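# Lift headset by headband, other hand holding cable

## Task

Using the left arm, hold the headset (the headset itself, not its cable) steady by the headband. Its lowest point must be at least roughly a hand's length above the table, and no part of it may extend past the table edge. The headband must be pinched between the left fingers with the left gripper commanded fully closed. Those fingers may touch only the headband. Apart from the cable, nothing may touch the headset except that the right arm is allowed to. The right gripper must hold the cable firmly between its fingers, not at the extreme tips or edges, at a point below where the cable exits the ear cup. Between the ear cup and that grip, the cable must be well above the table and may touch only itself, the headset and the arms. If the right arm were removed, no part of the headset should drop more than a little. The cable's free end must not be left hanging below table height. If that end ever goes well below the table top or well beyond its edge, whether held or not, the task fails. Once all of this holds, declare completion. Anything other than the required hold that stays in place only because the robot keeps it there does not count.

## Robot and tools

Robot: two arms, left_arm and right_arm, each with a parallel gripper. Shared scene frame: origin on the table top midway between the arms, +z up, +x out over the table, and left_arm on the +y side. The arm names do not match left or right in the images. Base roots are left_arm at (+0.042, +0.241, 0) m, quat_wxyz (+0.998, 0, 0, -0.062), and right_arm at (-0.040, -0.367, 0) m, quat_wxyz (+0.997, 0, 0, +0.072).

Gripper axes: the fingers point along the gripper's +z and open and close along its y. end_effector_position is the spot between the finger pads, just under 1 cm behind the tips. Joint ranges in rad, base to hand: waist -2.618 to 3.054, shoulder 0.000 to 3.142, elbow 0.000 to 3.142, wrist pitch -1.571 to 1.571, wrist yaw -1.571 to 1.571, wrist roll -2.094 to 2.094. The elbow never quite straightens.

Row format, shared by execute_actions and move: one flat list of 14 numbers in [-1, 1] that covers both arms, even when only one arm moves. Order: left_arm dx, dy, dz, rx, ry, rz, opening, then right_arm dx, dy, dz, rx, ry, rz, opening. The first six numbers of each arm are an offset, not a pose. They are expressed in that gripper's own axes and are relative to the gripper's measured pose when the action starts. Scale: 1.0 equals 0.6 m of translation or 180 degrees of rotation. rx, ry, rz form a single rotation vector. Opening is absolute: +1 is fully open (0.087 m) and -1 is closed.

execute_actions(actions): a list of actions. Each action is a table of up to 15 rows, and each row runs for one 1/30 s control step. A short table repeats its last row until all 15 steps are used. Every row is measured from the action's start pose, not from the previous row. For the first action of a call, the start pose is the last pose reported in a result. An empty list only returns the current state and images.

move(target, speed, blocking): target is one 14-number row, with offsets taken from the pose in the latest result that shows one. Each gripper goes in a straight line toward its target, both paths end at the same time, and each rotation takes the shorter way round. A path lasts 0.5 to 10 s and is cut off at 10 s. speed is m/s from 0.002 to 0.5 (default 0.25); turning is capped at twice that value in rad/s. Openings are sent at the start. Paths ignore obstacles and the other arm. Grippers can lag or overshoot, particularly when an arm is stretched out. Faster moves and targets placed deeper past a contact press harder. With blocking=false you get a result after 0.5 s. You must then use wait or stop before sending anything else. The result adds a 'move:' line giving the ending (done, off_target, moving, held, fault), any limits that acted (paced = the pose was clipped; held = a check blocked some steps, after which the arm may jump faster than speed), and each gripper's distance from its target.

wait(seconds, 0 to 10): lets time pass while the last commands are held; a running move keeps going. stop(): brakes a running move. Braking needs room, and the fingers keep moving. zoom_image(camera, region=[x0,y0,x1,y1] in pixels, at most 504x504): gives a closer view of the last image. read_manual(section="licences"): returns licence text only. finished_scene(scene): ends the current scene, given its number, and reports whether the task succeeded. It cannot be undone.

Controller: at each step, the commanded pose is clipped to 70 mm and 16 degrees from the measured pose. Damped IK then follows, with position taking priority over orientation. After an action the arm only continues to its last clipped pose, so large moves need several actions. 'Hand target' lines show where each gripper is now being driven. Joint friction can leave a gripper up to about 31 mm short of its target, and smaller commands may do nothing. Printed positions can be wrong, more so at long reach. A 'pose unreachable' line means the clearance check changed or blocked that arm's command.

Gripping: grip_measured uses the same scale as the opening; the last Joint positions value per arm is the opening in metres. Readings may be off by about 1 mm. To keep hold of something, command roughly 0.02 below grip_measured, or less for a lighter grip. The force limit is about 20 N per pad, and fast closes can squeeze harder or bounce open. For this task the left gripper must be sent -1.

Holding an arm still: in a reply's first call, send the offset that returns it to its wanted pose; send zeros in later calls, together with the opening it should keep.

Cameras, in order, all 504x504: cam_head_left, cam_head_right, cam_high, cam_low, cam_left_wrist, cam_right_wrist. Calibration uses OpenCV conventions. T_world_to_cam maps scene coordinates to the camera frame; wrist camera poses are derived from joint readings. Errors can be a few degrees and millimetres.

Time passes while the operator thinks, with the last command held. Watch for MOTOR HOT (75 °C) and OVER-TEMPERATURE FAULT lines. At 90 °C the arm stops for 10 s; at 100 °C it goes limp and drops.

Avoid: arms colliding or pushing against each other, fast hard contacts, dropping the headset, knocking anything off the table, and letting the cable end fall below the table top or far past its edge. Occasional brief tugs on held parts or pushes on loose objects may occur.

Each tool is called after ">>>" as name(argument=value, ...) on one line, values as JSON.

## Session

>>> execute_actions(actions=[])

Scene clock: 0.00 s.
left_arm: end_effector_position=(+0.0605, -0.0897, +0.3776) grip_measured=+0.980 end_effector_quat_wxyz=(+0.673, +0.473, +0.568, -0.040) | right_arm: end_effector_position=(+0.3345, -0.3533, +0.1635) grip_measured=+0.993 end_effector_quat_wxyz=(+0.068, -0.346, +0.933, -0.070)
Joint positions: left_arm=[-1.939  1.32   1.415 -0.439 -1.294  0.302  0.087] | right_arm=[ 0.004  1.963  1.941 -1.386  0.11  -0.572  0.087]
Joint velocities: left_arm=[-0.017  0.007  0.012  0.007  0.051 -0.022 -0.001] | right_arm=[-0.002  0.017 -0.027 -0.022 -0.022  0.022 -0.   ]
Hand target (left_arm): +0.061, -0.090, +0.378; +0.673, +0.473, +0.568, -0.040
Hand target (right_arm): +0.335, -0.353, +0.164; +0.068, -0.346, +0.933, -0.070

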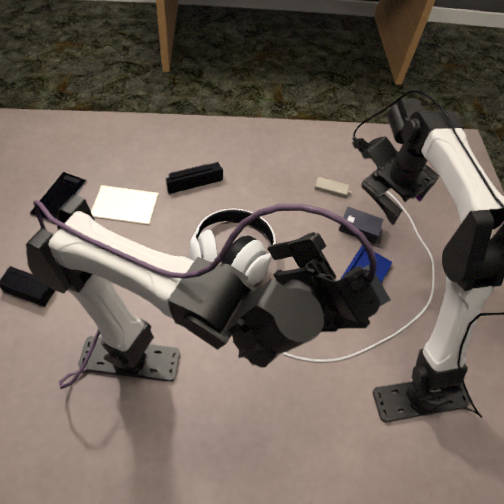

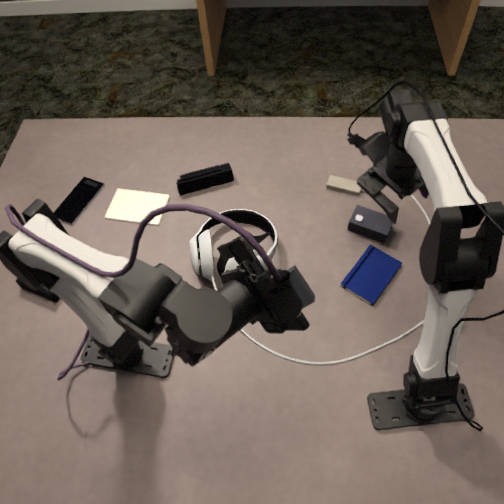

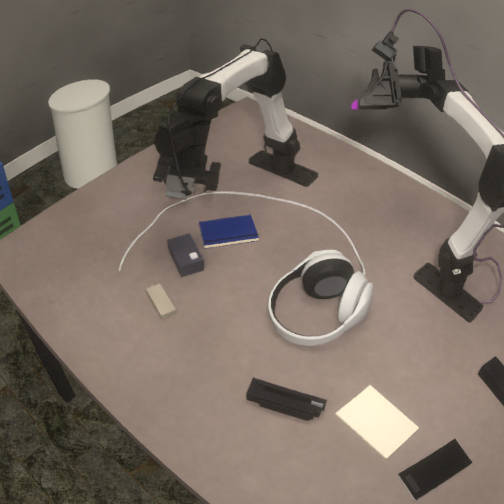

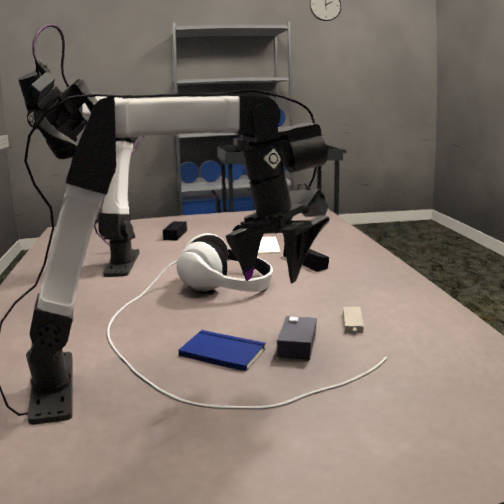

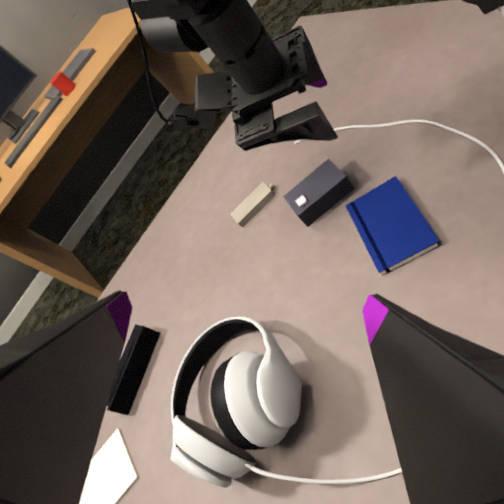

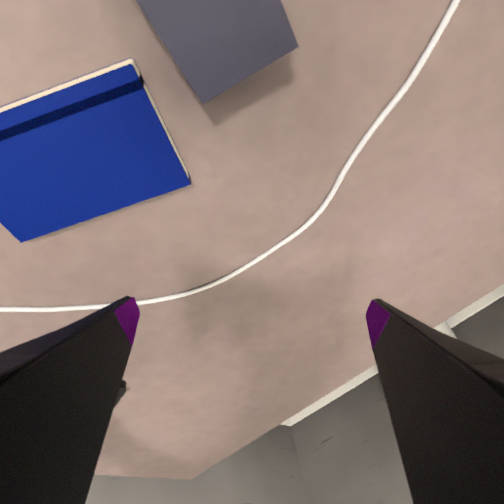

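>>> move(target=[0.595,0.21,0.298,0.313,0.352,0.047,1,0,0,0,0,0,0,1])

Scene clock: 3.97 s.
left_arm: end_effector_position=(+0.3786, +0.0212, +0.1407) grip_measured=+0.980 end_effector_quat_wxyz=(+0.010, +0.713, +0.701, -0.008) | right_arm: end_effector_position=(+0.3345, -0.3533, +0.1635) grip_measured=+0.993 end_effector_quat_wxyz=(+0.068, -0.346, +0.933, -0.070)
Joint positions: left_arm=[-0.531  2.209  2.232 -1.576  0.019  0.934  0.087] | right_arm=[ 0.004  1.963  1.941 -1.386  0.11  -0.572  0.087]
Joint velocities: left_arm=[-0.017 -0.007 -0.007 -0.066  0.022 -0.007  0.   ] | right_arm=[-0.012  0.022 -0.027  0.007  0.022 -0.066 -0.   ]
Hand target (left_arm): +0.382, +0.023, +0.142; +0.010, +0.714, +0.701, -0.005
Hand target (right_arm): +0.335, -0.353, +0.164; +0.068, -0.346, +0.933, -0.070
Off the commanded pose (left_arm): 0.017 m, 2 deg.
Off the commanded pose (right_arm): 0.000 m, 0 deg.
joint sent to its limit (left arm) — the command would take joint 4 (wrist pitch) past its lower limit, so that joint was sent only as far as its limit.
move: off_target (left_arm)
camera_calibration (this result's frames):
cam_left_wrist: T_world_to_cam=[[-0.999986, 0.00448671, 0.00282817, 0.382098], [0.00508269, 0.658372, 0.752676, -0.106621], [0.00151505, 0.75268, -0.658385, 0.217496], [0, 0, 0, 1]] pos_world=[0.382305, -0.0952231, 0.222366]

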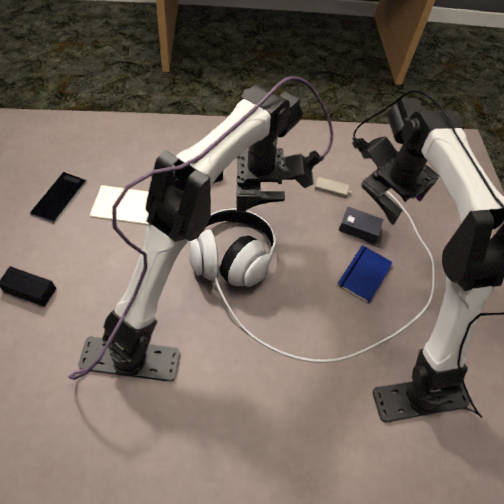

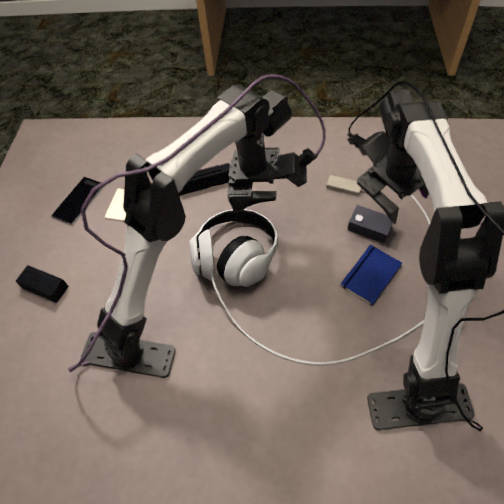

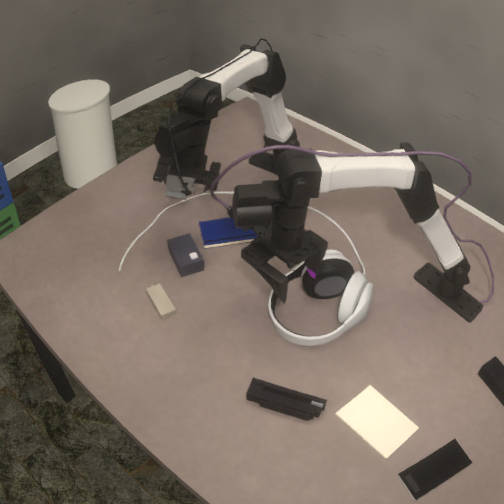

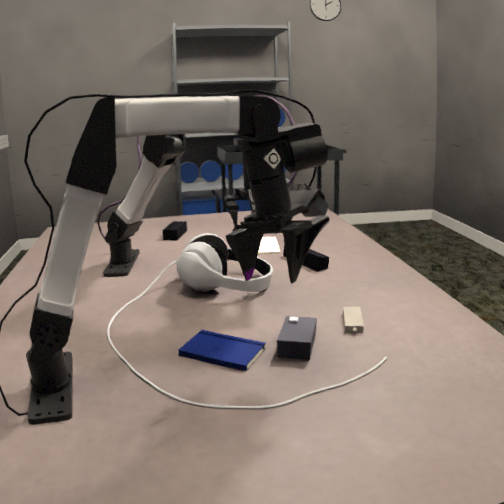

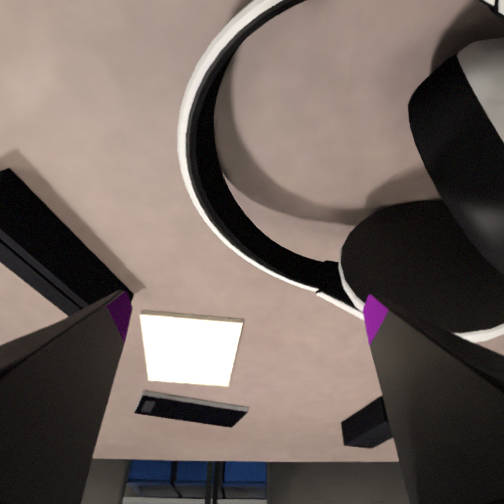

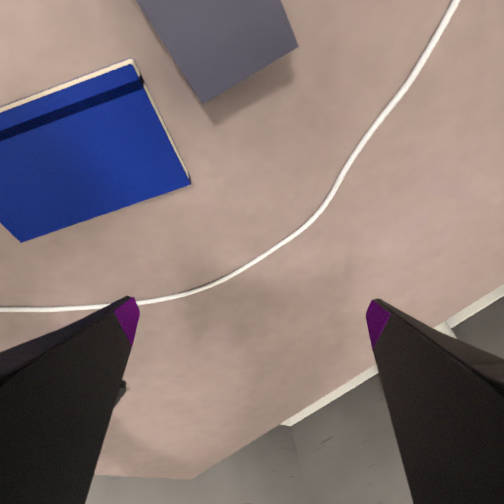

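>>> move(target=[0,0.055,0.1,0,0,0,1,0,0,0,0,0,0,1], speed=0.15)

>>> move(target=[0,0,0.09,0,0,0,1,0,0,0,0,0,0,1], speed=0.1)

Scene clock: 5.03 s.
left_arm: end_effector_position=(+0.4099, +0.0148, +0.0885) grip_measured=+0.980 end_effector_quat_wxyz=(+0.015, +0.714, +0.700, -0.007) | right_arm: end_effector_position=(+0.3345, -0.3533, +0.1635) grip_measured=+0.993 end_effector_quat_wxyz=(+0.068, -0.346, +0.933, -0.070)
Joint positions: left_arm=[-0.5    2.304  2.182 -1.421  0.019  0.967  0.087] | right_arm=[ 0.004  1.963  1.941 -1.386  0.11  -0.572  0.087]
Joint velocities: left_arm=[-0.002  0.002  0.017 -0.007  0.051 -0.022  0.   ] | right_arm=[ 0.002  0.002 -0.012  0.022 -0.007  0.007 -0.   ]
Hand target (left_arm): +0.412, +0.018, +0.081; +0.010, +0.713, +0.701, -0.009
Hand target (right_arm): +0.335, -0.353, +0.164; +0.068, -0.346, +0.933, -0.070
Off the commanded pose (left_arm): 0.009 m, 1 deg.
Off the commanded pose (right_arm): 0.000 m, 0 deg.
move: done
camera_calibration (this result's frames):
cam_left_wrist: T_world_to_cam=[[-0.99996, 0.00712782, -0.00542966, 0.414248], [0.000647759, 0.661888, 0.749602, -0.0611933], [0.00893686, 0.749568, -0.661866, 0.185115], [0, 0, 0, 1]] pos_world=[0.412616, -0.101206, 0.170641]

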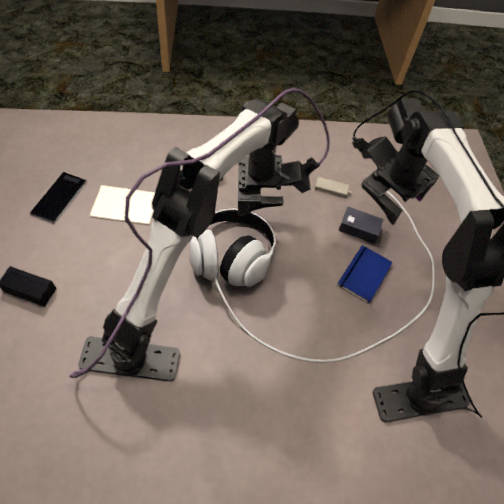

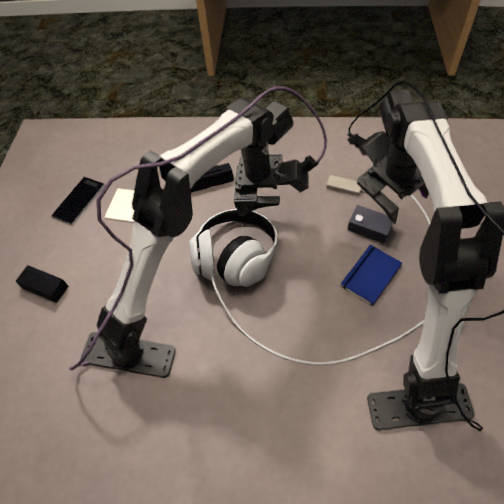

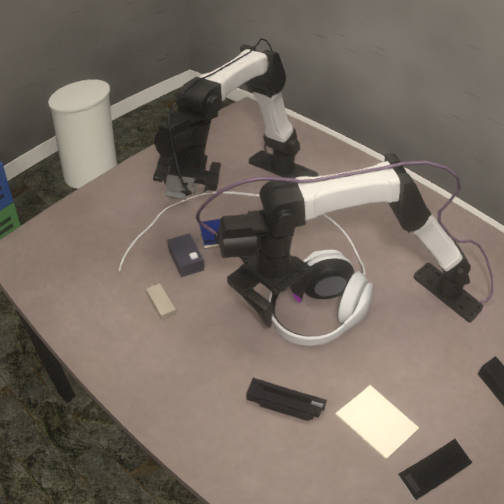

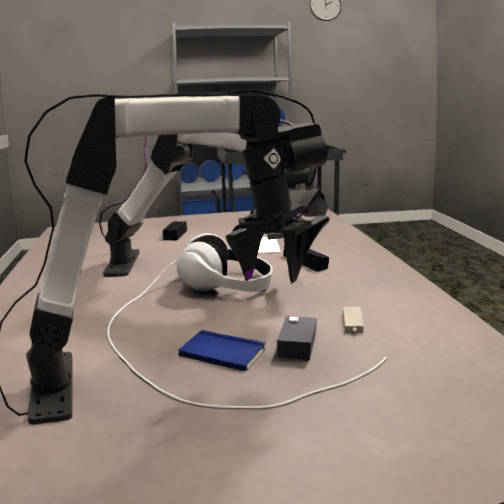

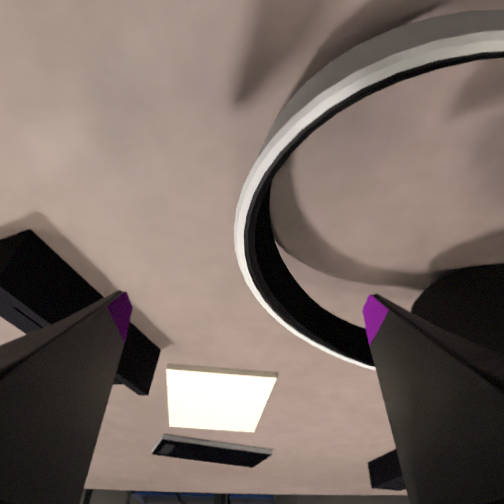

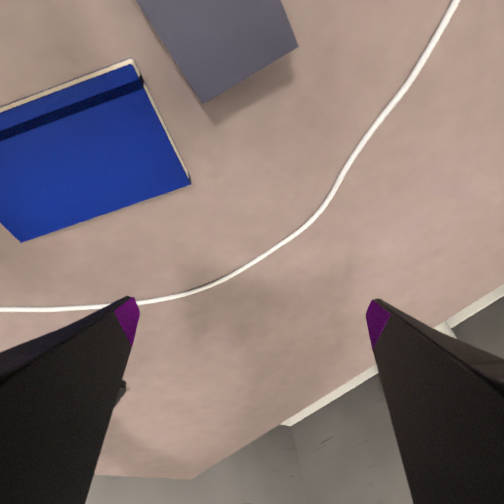

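Scene clock: 6.13 s.
left_arm: end_effector_position=(+0.4148, +0.0113, +0.0435) grip_measured=+0.980 end_effector_quat_wxyz=(+0.024, +0.714, +0.700, -0.005) | right_arm: end_effector_position=(+0.3345, -0.3533, +0.1635) grip_measured=+0.993 end_effector_quat_wxyz=(+0.068, -0.346, +0.933, -0.070)
Joint positions: left_arm=[-0.5    2.304  2.004 -1.224  0.019  0.967  0.087] | right_arm=[ 0.004  1.963  1.941 -1.386  0.11  -0.572  0.087]
Joint velocities: left_arm=[-0.007 -0.002 -0.002 -0.051 -0.066  0.007 -0.001] | right_arm=[ 0.007 -0.012  0.017  0.007 -0.095  0.007 -0.001]
Hand target (left_arm): +0.411, +0.012, +0.035; +0.015, +0.714, +0.700, -0.007
Hand target (right_arm): +0.335, -0.353, +0.164; +0.068, -0.346, +0.933, -0.070
Off the commanded pose (left_arm): 0.010 m, 1 deg.
Off the commanded pose (right_arm): 0.000 m, 0 deg.
move: done
camera_calibration (this result's frames):
cam_left_wrist: T_world_to_cam=[[-0.999755, 0.00698069, -0.0209917, 0.419548], [-0.0109023, 0.670195, 0.742105, -0.02014], [0.0192489, 0.742152, -0.669955, 0.154139], [0, 0, 0, 1]] pos_world=[0.416259, -0.103825, 0.127019]

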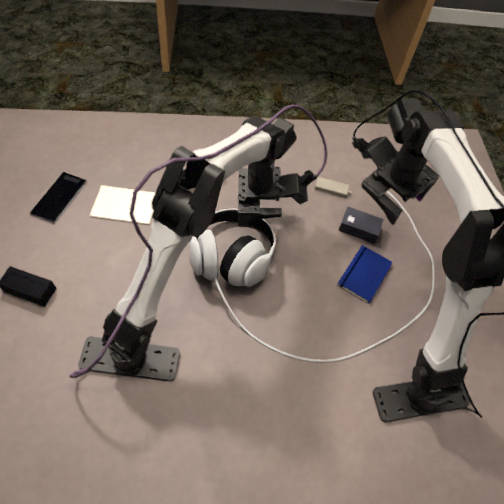

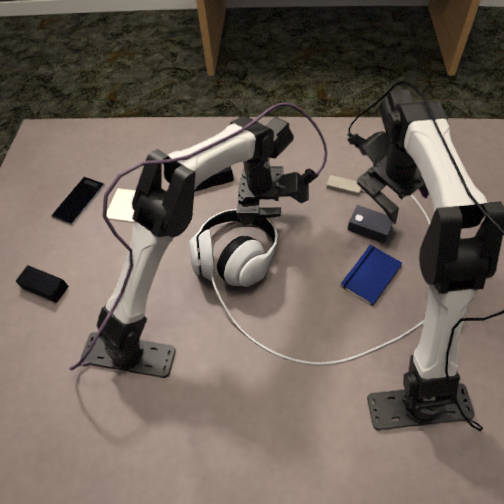

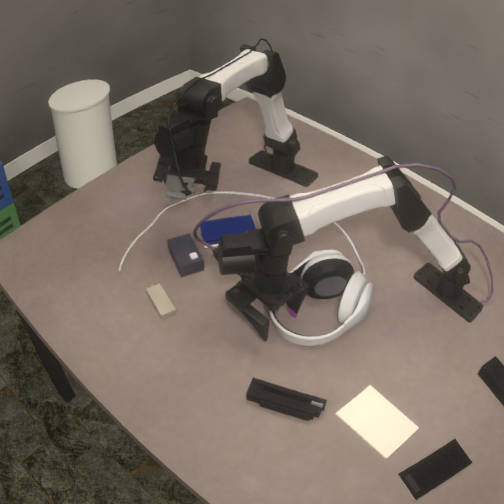

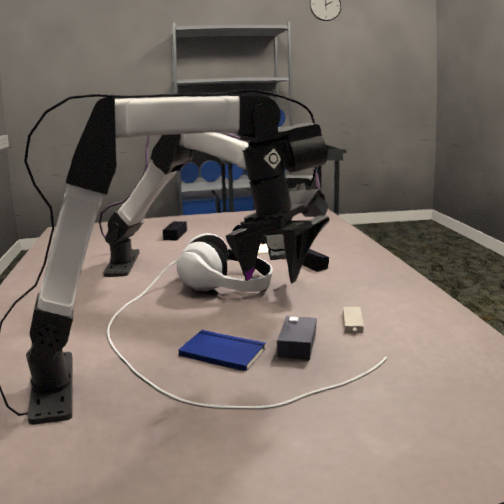

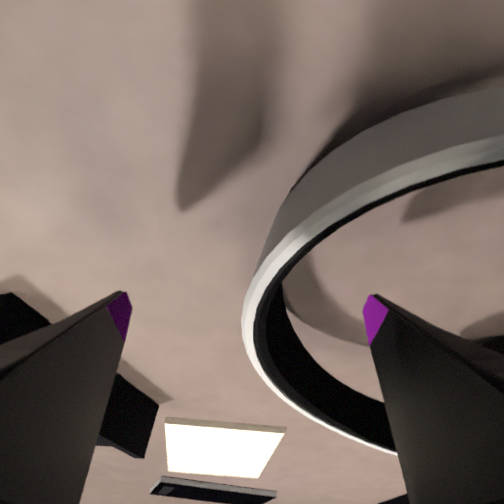

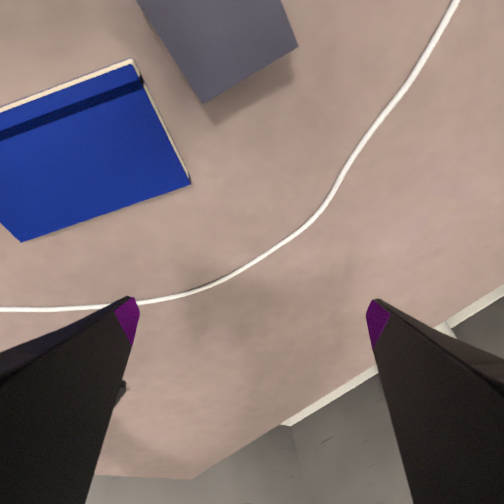

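>>> move(target=[0.04,-0.01,0.055,0,0,0,1,0,0,0,0,0,0,1], speed=0.08)

>>> move(target=[0,0,0,0,0,0,-1,0,0,0,0,0,0,1])

Scene clock: 7.10 s.
left_arm: end_effector_position=(+0.4064, +0.0291, +0.0099) grip_measured=+0.980 end_effector_quat_wxyz=(+0.015, +0.715, +0.699, -0.008) | right_arm: end_effector_position=(+0.3345, -0.3533, +0.1635) grip_measured=+0.993 end_effector_quat_wxyz=(+0.068, -0.346, +0.933, -0.070)
Joint positions: left_arm=[-0.478  2.27   1.81  -1.084  0.022  0.993  0.087] | right_arm=[ 0.004  1.963  1.941 -1.386  0.11  -0.572  0.087]
Joint velocities: left_arm=[-0.007 -0.007 -0.002 -0.081 -0.081 -0.037  0.001] | right_arm=[ 0.012 -0.007  0.002 -0.037 -0.022  0.037  0.   ]
Hand target (left_arm): +0.410, +0.033, +0.009; +0.024, +0.714, +0.700, -0.006
Hand target (right_arm): +0.335, -0.353, +0.164; +0.068, -0.346, +0.933, -0.070
Off the commanded pose (left_arm): 0.006 m, 1 deg.
Off the commanded pose (right_arm): 0.000 m, 0 deg.
move: done
camera_calibration (this result's frames):
cam_left_wrist: T_world_to_cam=[[-0.999936, 0.0102278, -0.00473518, 0.410135], [0.00324096, 0.663314, 0.748334, -0.0128109], [0.0107947, 0.748271, -0.663305, 0.12171], [0, 0, 0, 1]] pos_world=[0.408836, -0.0867692, 0.0922597]

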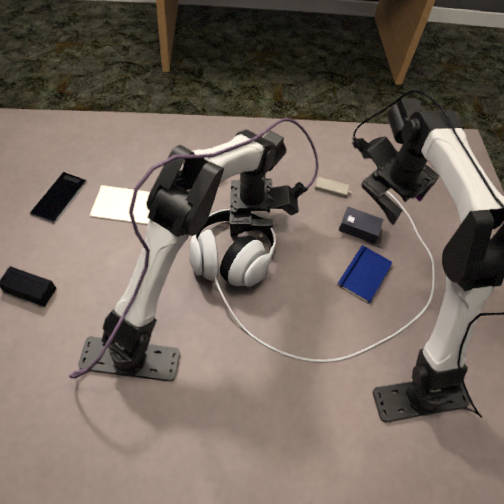

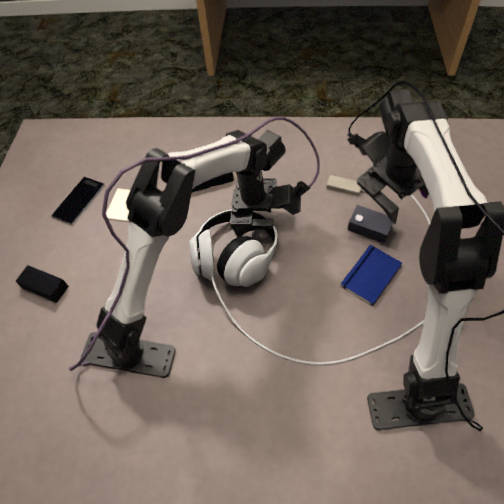

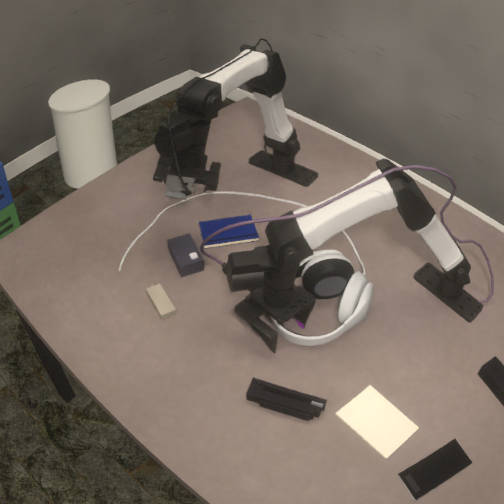

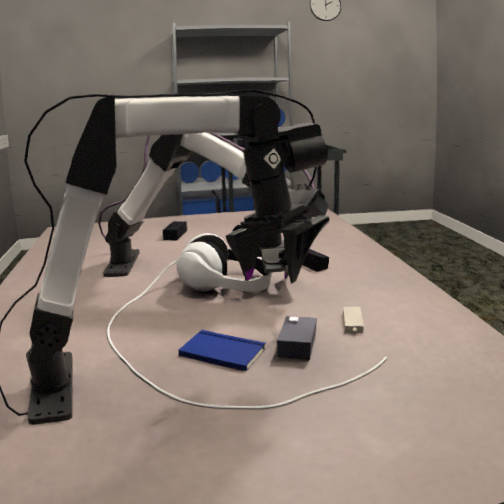

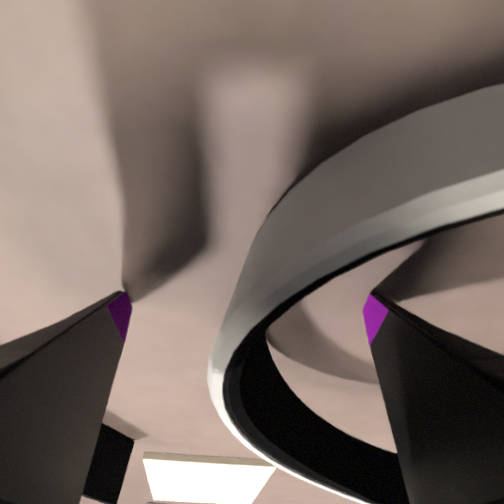

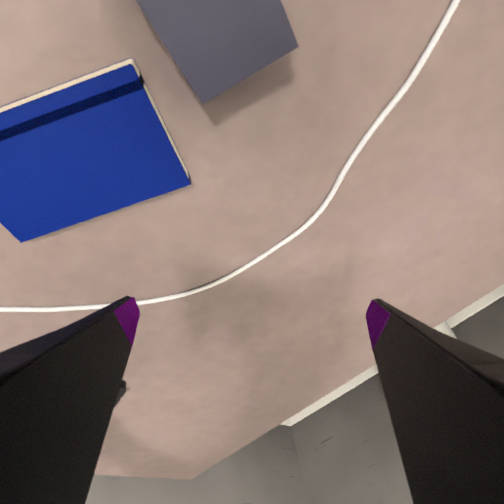

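Scene clock: 7.60 s.
left_arm: end_effector_position=(+0.4053, +0.0291, +0.0106) grip_measured=-0.690 end_effector_quat_wxyz=(+0.015, +0.715, +0.699, -0.010) | right_arm: end_effector_position=(+0.3345, -0.3533, +0.1635) grip_measured=+0.993 end_effector_quat_wxyz=(+0.068, -0.346, +0.933, -0.070)
Joint positions: left_arm=[-0.478  2.268  1.81  -1.089  0.025  0.992  0.014] | right_arm=[ 0.004  1.963  1.941 -1.386  0.11  -0.572  0.087]
Joint velocities: left_arm=[-0.002 -0.012 -0.012  0.051 -0.022  0.037 -0.001] | right_arm=[ 0.002 -0.022  0.007 -0.081  0.022 -0.022  0.   ]
Hand target (left_arm): +0.406, +0.029, +0.010; +0.015, +0.715, +0.699, -0.008
Hand target (right_arm): +0.335, -0.353, +0.164; +0.068, -0.346, +0.933, -0.070
Off the commanded pose (left_arm): 0.001 m, 0 deg.
Off the commanded pose (right_arm): 0.000 m, 0 deg.
move: done
camera_calibration (this result's frames):
cam_left_wrist: T_world_to_cam=[[-0.999954, 0.00956002, -0.000366983, 0.409006], [0.00607912, 0.664545, 0.747224, -0.0144931], [0.00738735, 0.747187, -0.664572, 0.123699], [0, 0, 0, 1]] pos_world=[0.408162, -0.0867053, 0.0931868]

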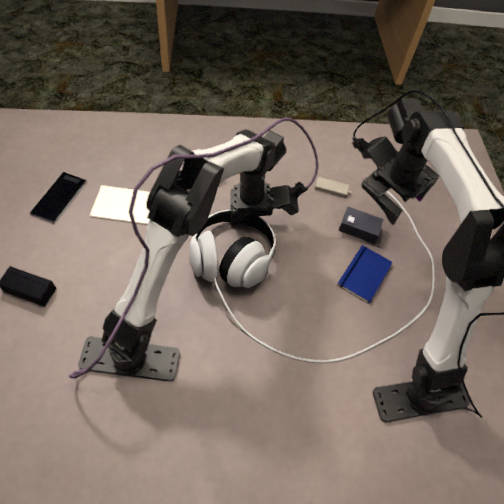

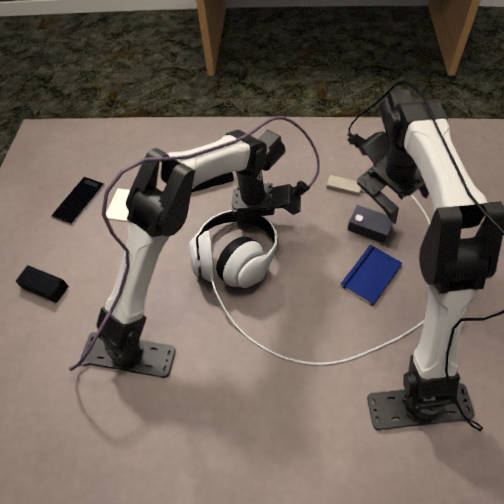

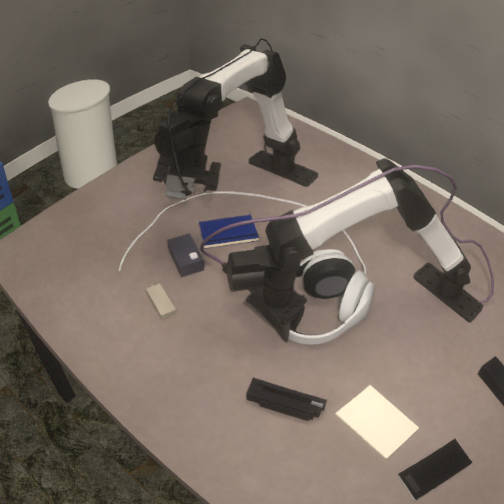

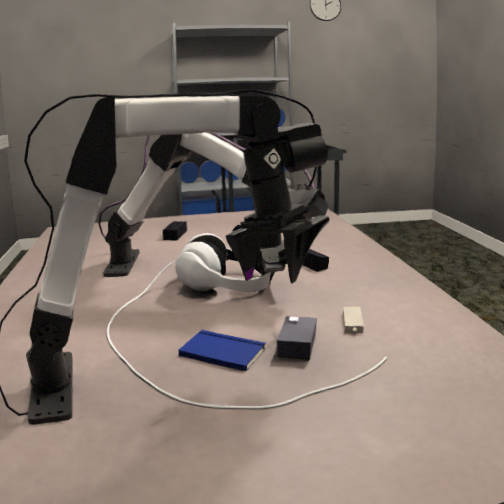

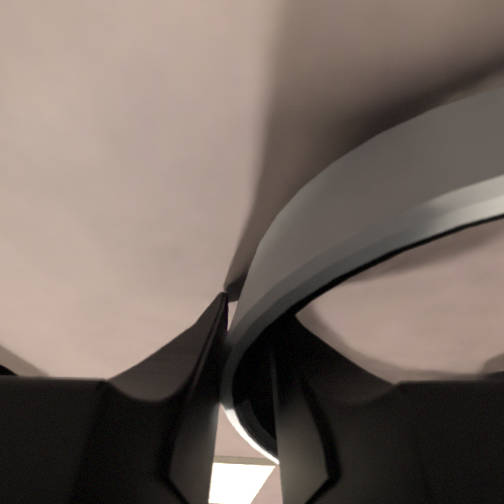

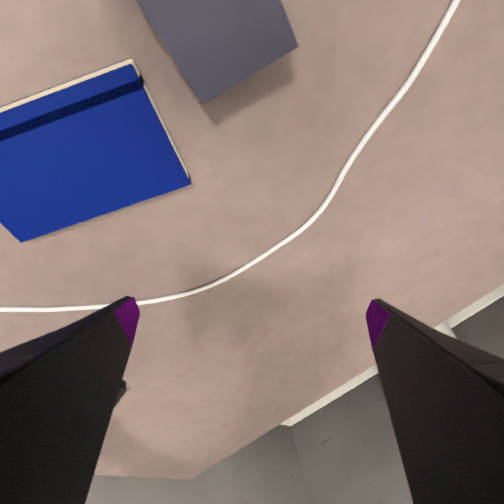

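>>> move(target=[0,0,-0.3,-0.15,0,0,-1,0,0,0,0,0,0,1], speed=0.15)

>>> move(target=[0,0.2,-0.4,-0.35,0,0,-1,0,0,0,0,0,0,1], speed=0.2)

Scene clock: 9.70 s.
left_arm: end_effector_position=(+0.4065, +0.0412, +0.1698) grip_measured=-0.773 end_effector_quat_wxyz=(+0.166, +0.691, +0.687, +0.151) | right_arm: end_effector_position=(+0.3345, -0.3533, +0.1635) grip_measured=+0.993 end_effector_quat_wxyz=(+0.068, -0.346, +0.933, -0.070)
Joint positions: left_arm=[-0.568  1.862  1.745 -1.083 -0.266  0.934  0.01 ] | right_arm=[ 0.004  1.963  1.941 -1.386  0.11  -0.572  0.087]
Joint velocities: left_arm=[-0.007 -0.007  0.007  0.007 -0.007 -0.022  0.   ] | right_arm=[-0.017  0.012 -0.002  0.022  0.051 -0.125 -0.001]
Hand target (left_arm): +0.403, +0.040, +0.188; +0.181, +0.690, +0.684, +0.155
Hand target (right_arm): +0.335, -0.353, +0.164; +0.068, -0.346, +0.933, -0.070
Off the commanded pose (left_arm): 0.022 m, 2 deg.
Off the commanded pose (right_arm): 0.000 m, 0 deg.
move: off_target (left_arm)
camera_calibration (this result's frames):
cam_left_wrist: T_world_to_cam=[[-0.902072, -0.0128631, -0.431394, 0.444506], [-0.333886, 0.654159, 0.678672, 0.00875669], [0.27347, 0.756247, -0.594394, 0.0999917], [0, 0, 0, 1]] pos_world=[0.376556, -0.075629, 0.245249]

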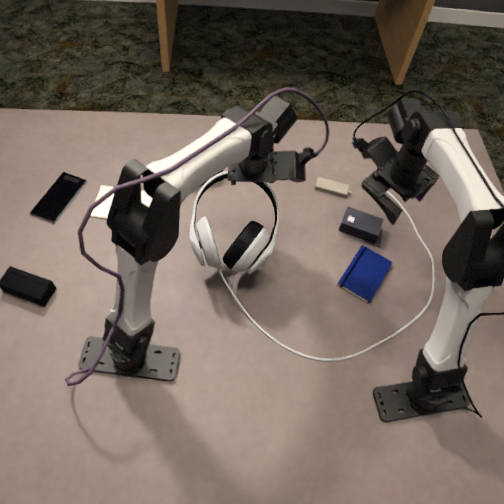

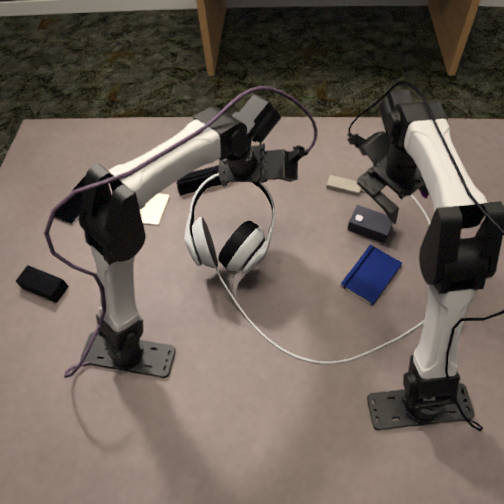

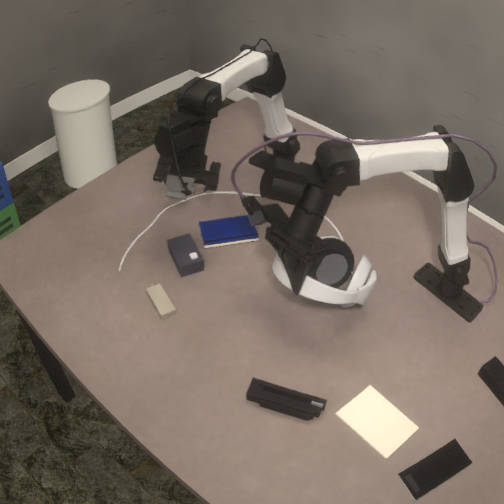

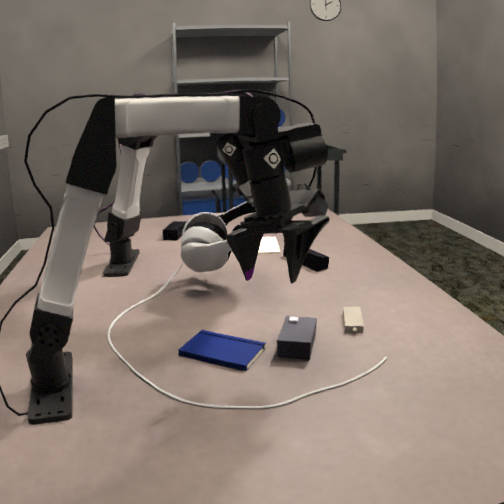

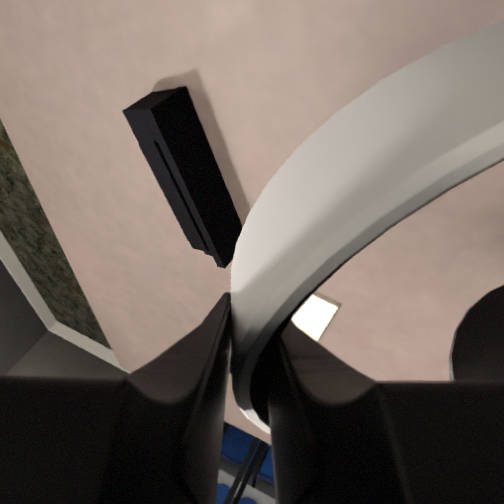

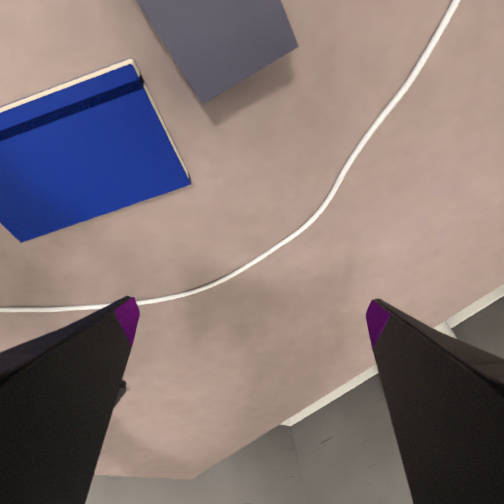

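Scene clock: 13.20 s.
left_arm: end_effector_position=(+0.4162, +0.0443, +0.4084) grip_measured=-0.786 end_effector_quat_wxyz=(+0.466, +0.532, +0.516, +0.482) | right_arm: end_effector_position=(+0.3345, -0.3533, +0.1635) grip_measured=+0.993 end_effector_quat_wxyz=(+0.068, -0.346, +0.933, -0.070)
Joint positions: left_arm=[-0.752  1.467  1.467 -0.156 -0.871  1.484  0.009] | right_arm=[ 0.004  1.963  1.941 -1.386  0.11  -0.572  0.087]
Joint velocities: left_arm=[-0.012  0.017 -0.017  0.007 -0.066 -0.007  0.001] | right_arm=[ 0.022  0.002  0.007  0.007 -0.11  -0.037  0.001]
Hand target (left_arm): +0.409, +0.051, +0.434; +0.498, +0.499, +0.514, +0.487
Hand target (right_arm): +0.335, -0.353, +0.164; +0.068, -0.346, +0.933, -0.070
Off the commanded pose (left_arm): 0.030 m, 6 deg.
Off the commanded pose (right_arm): 0.000 m, 0 deg.
move: off_target (left_arm)
camera_calibration (this result's frames):
cam_left_wrist: T_world_to_cam=[[-0.105803, 0.0192629, -0.9942, 0.453231], [-0.765248, 0.636868, 0.0937776, 0.267162], [0.634981, 0.770732, -0.0526419, -0.135581], [0, 0, 0, 1]] pos_world=[0.33849, -0.0743806, 0.418411]

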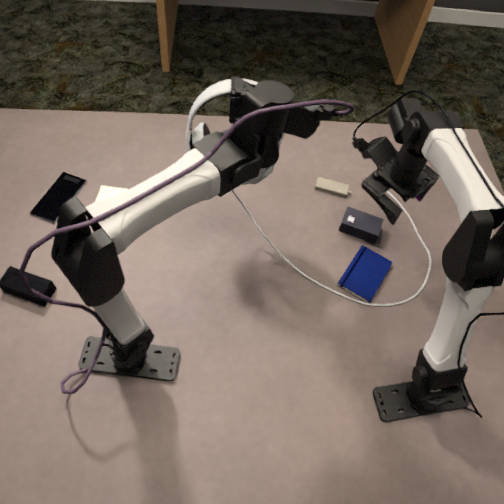

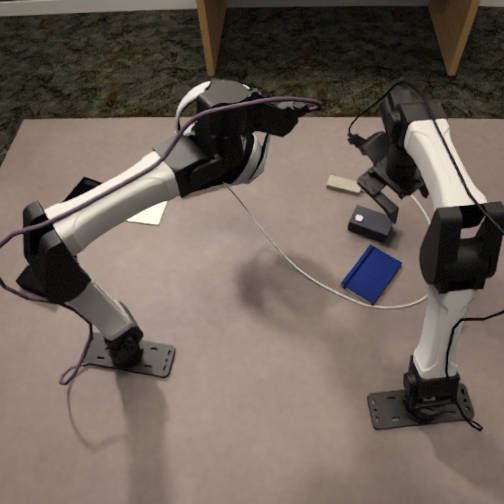

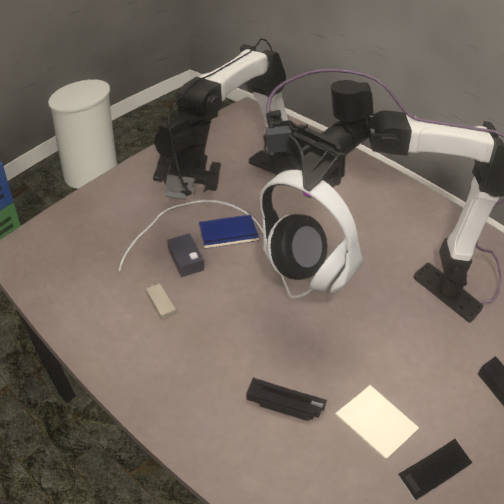

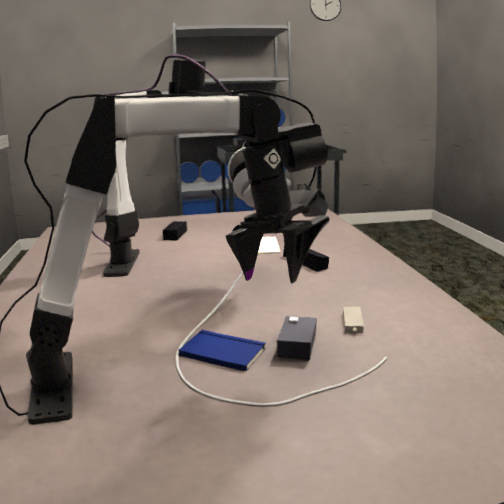

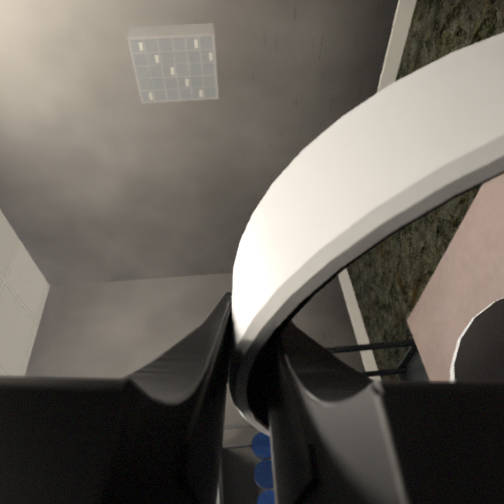

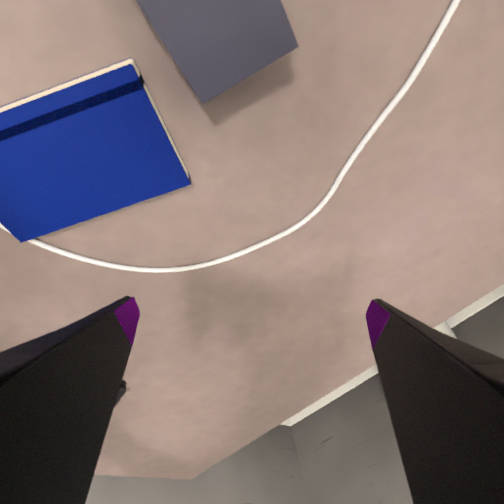

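>>> move(target=[0,0,0,0,0,0,-1,-0.115,0.355,0.104,0,0,0,1])

Scene clock: 14.90 s.
left_arm: end_effector_position=(+0.4152, +0.0448, +0.3990) grip_measured=-0.787 end_effector_quat_wxyz=(+0.451, +0.548, +0.517, +0.478) | right_arm: end_effector_position=(+0.2629, -0.1529, +0.0751) grip_measured=+0.993 end_effector_quat_wxyz=(+0.067, -0.352, +0.931, -0.069)
Joint positions: left_arm=[-0.752  1.467  1.467 -0.212 -0.865  1.467  0.009] | right_arm=[ 0.557  2.042  1.706 -1.152  0.174 -0.029  0.087]
Joint velocities: left_arm=[-0.022 -0.002 -0.012  0.037 -0.022 -0.066  0.001] | right_arm=[ 0.002 -0.002  0.007 -0.007  0.007  0.066  0.   ]
Hand target (left_arm): +0.416, +0.045, +0.408; +0.466, +0.533, +0.517, +0.482
Hand target (right_arm): +0.266, -0.153, +0.069; +0.067, -0.346, +0.933, -0.073
Off the commanded pose (left_arm): 0.010 m, 3 deg.
Off the commanded pose (right_arm): 0.006 m, 1 deg.
move: off_target (left_arm)
camera_calibration (this result's frames):
cam_left_wrist: T_world_to_cam=[[-0.142343, 0.0455018, -0.988771, 0.455528], [-0.758635, 0.636622, 0.138509, 0.246395], [0.635776, 0.769832, -0.0560995, -0.134673], [0, 0, 0, 1]] pos_world=[0.337387, -0.0739121, 0.40873]
cam_right_wrist: T_world_to_cam=[[0.646236, -0.747548, 0.153463, -0.298816], [-0.609764, -0.38489, 0.692855, 0.0730434], [-0.458876, -0.541324, -0.704557, 0.232054], [0, 0, 0, 1]] pos_world=[0.344129, -0.0696496, 0.158744]

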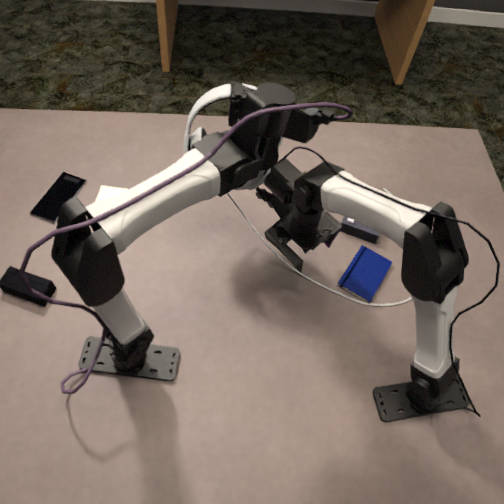

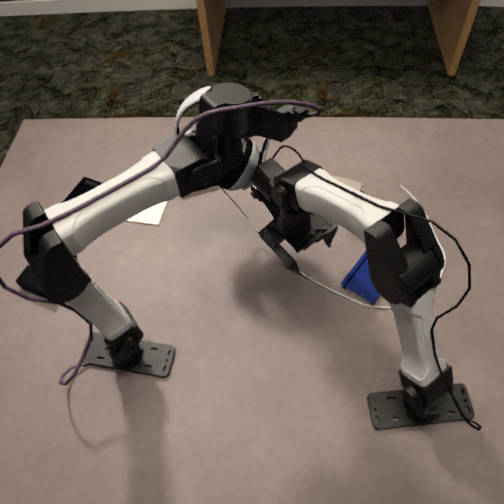

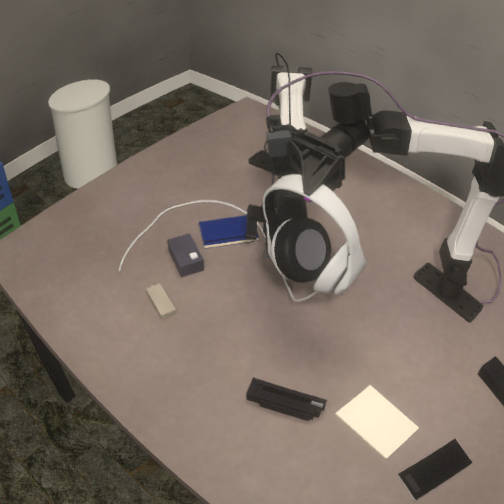

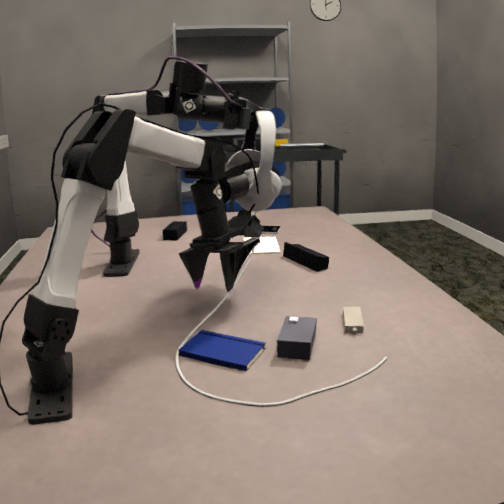

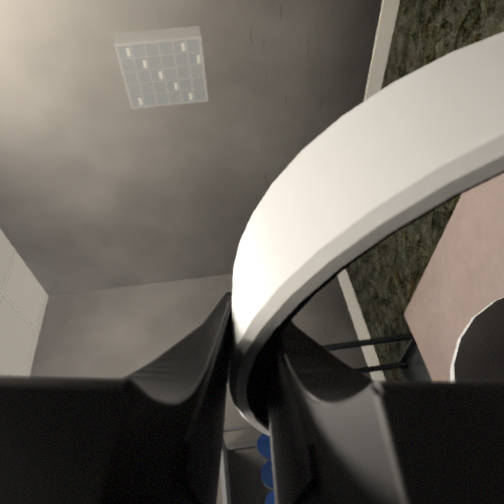

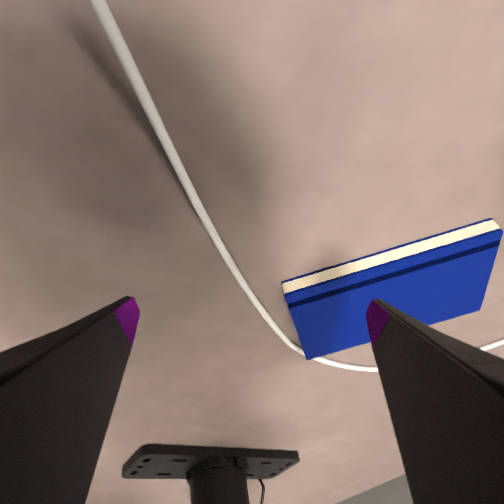

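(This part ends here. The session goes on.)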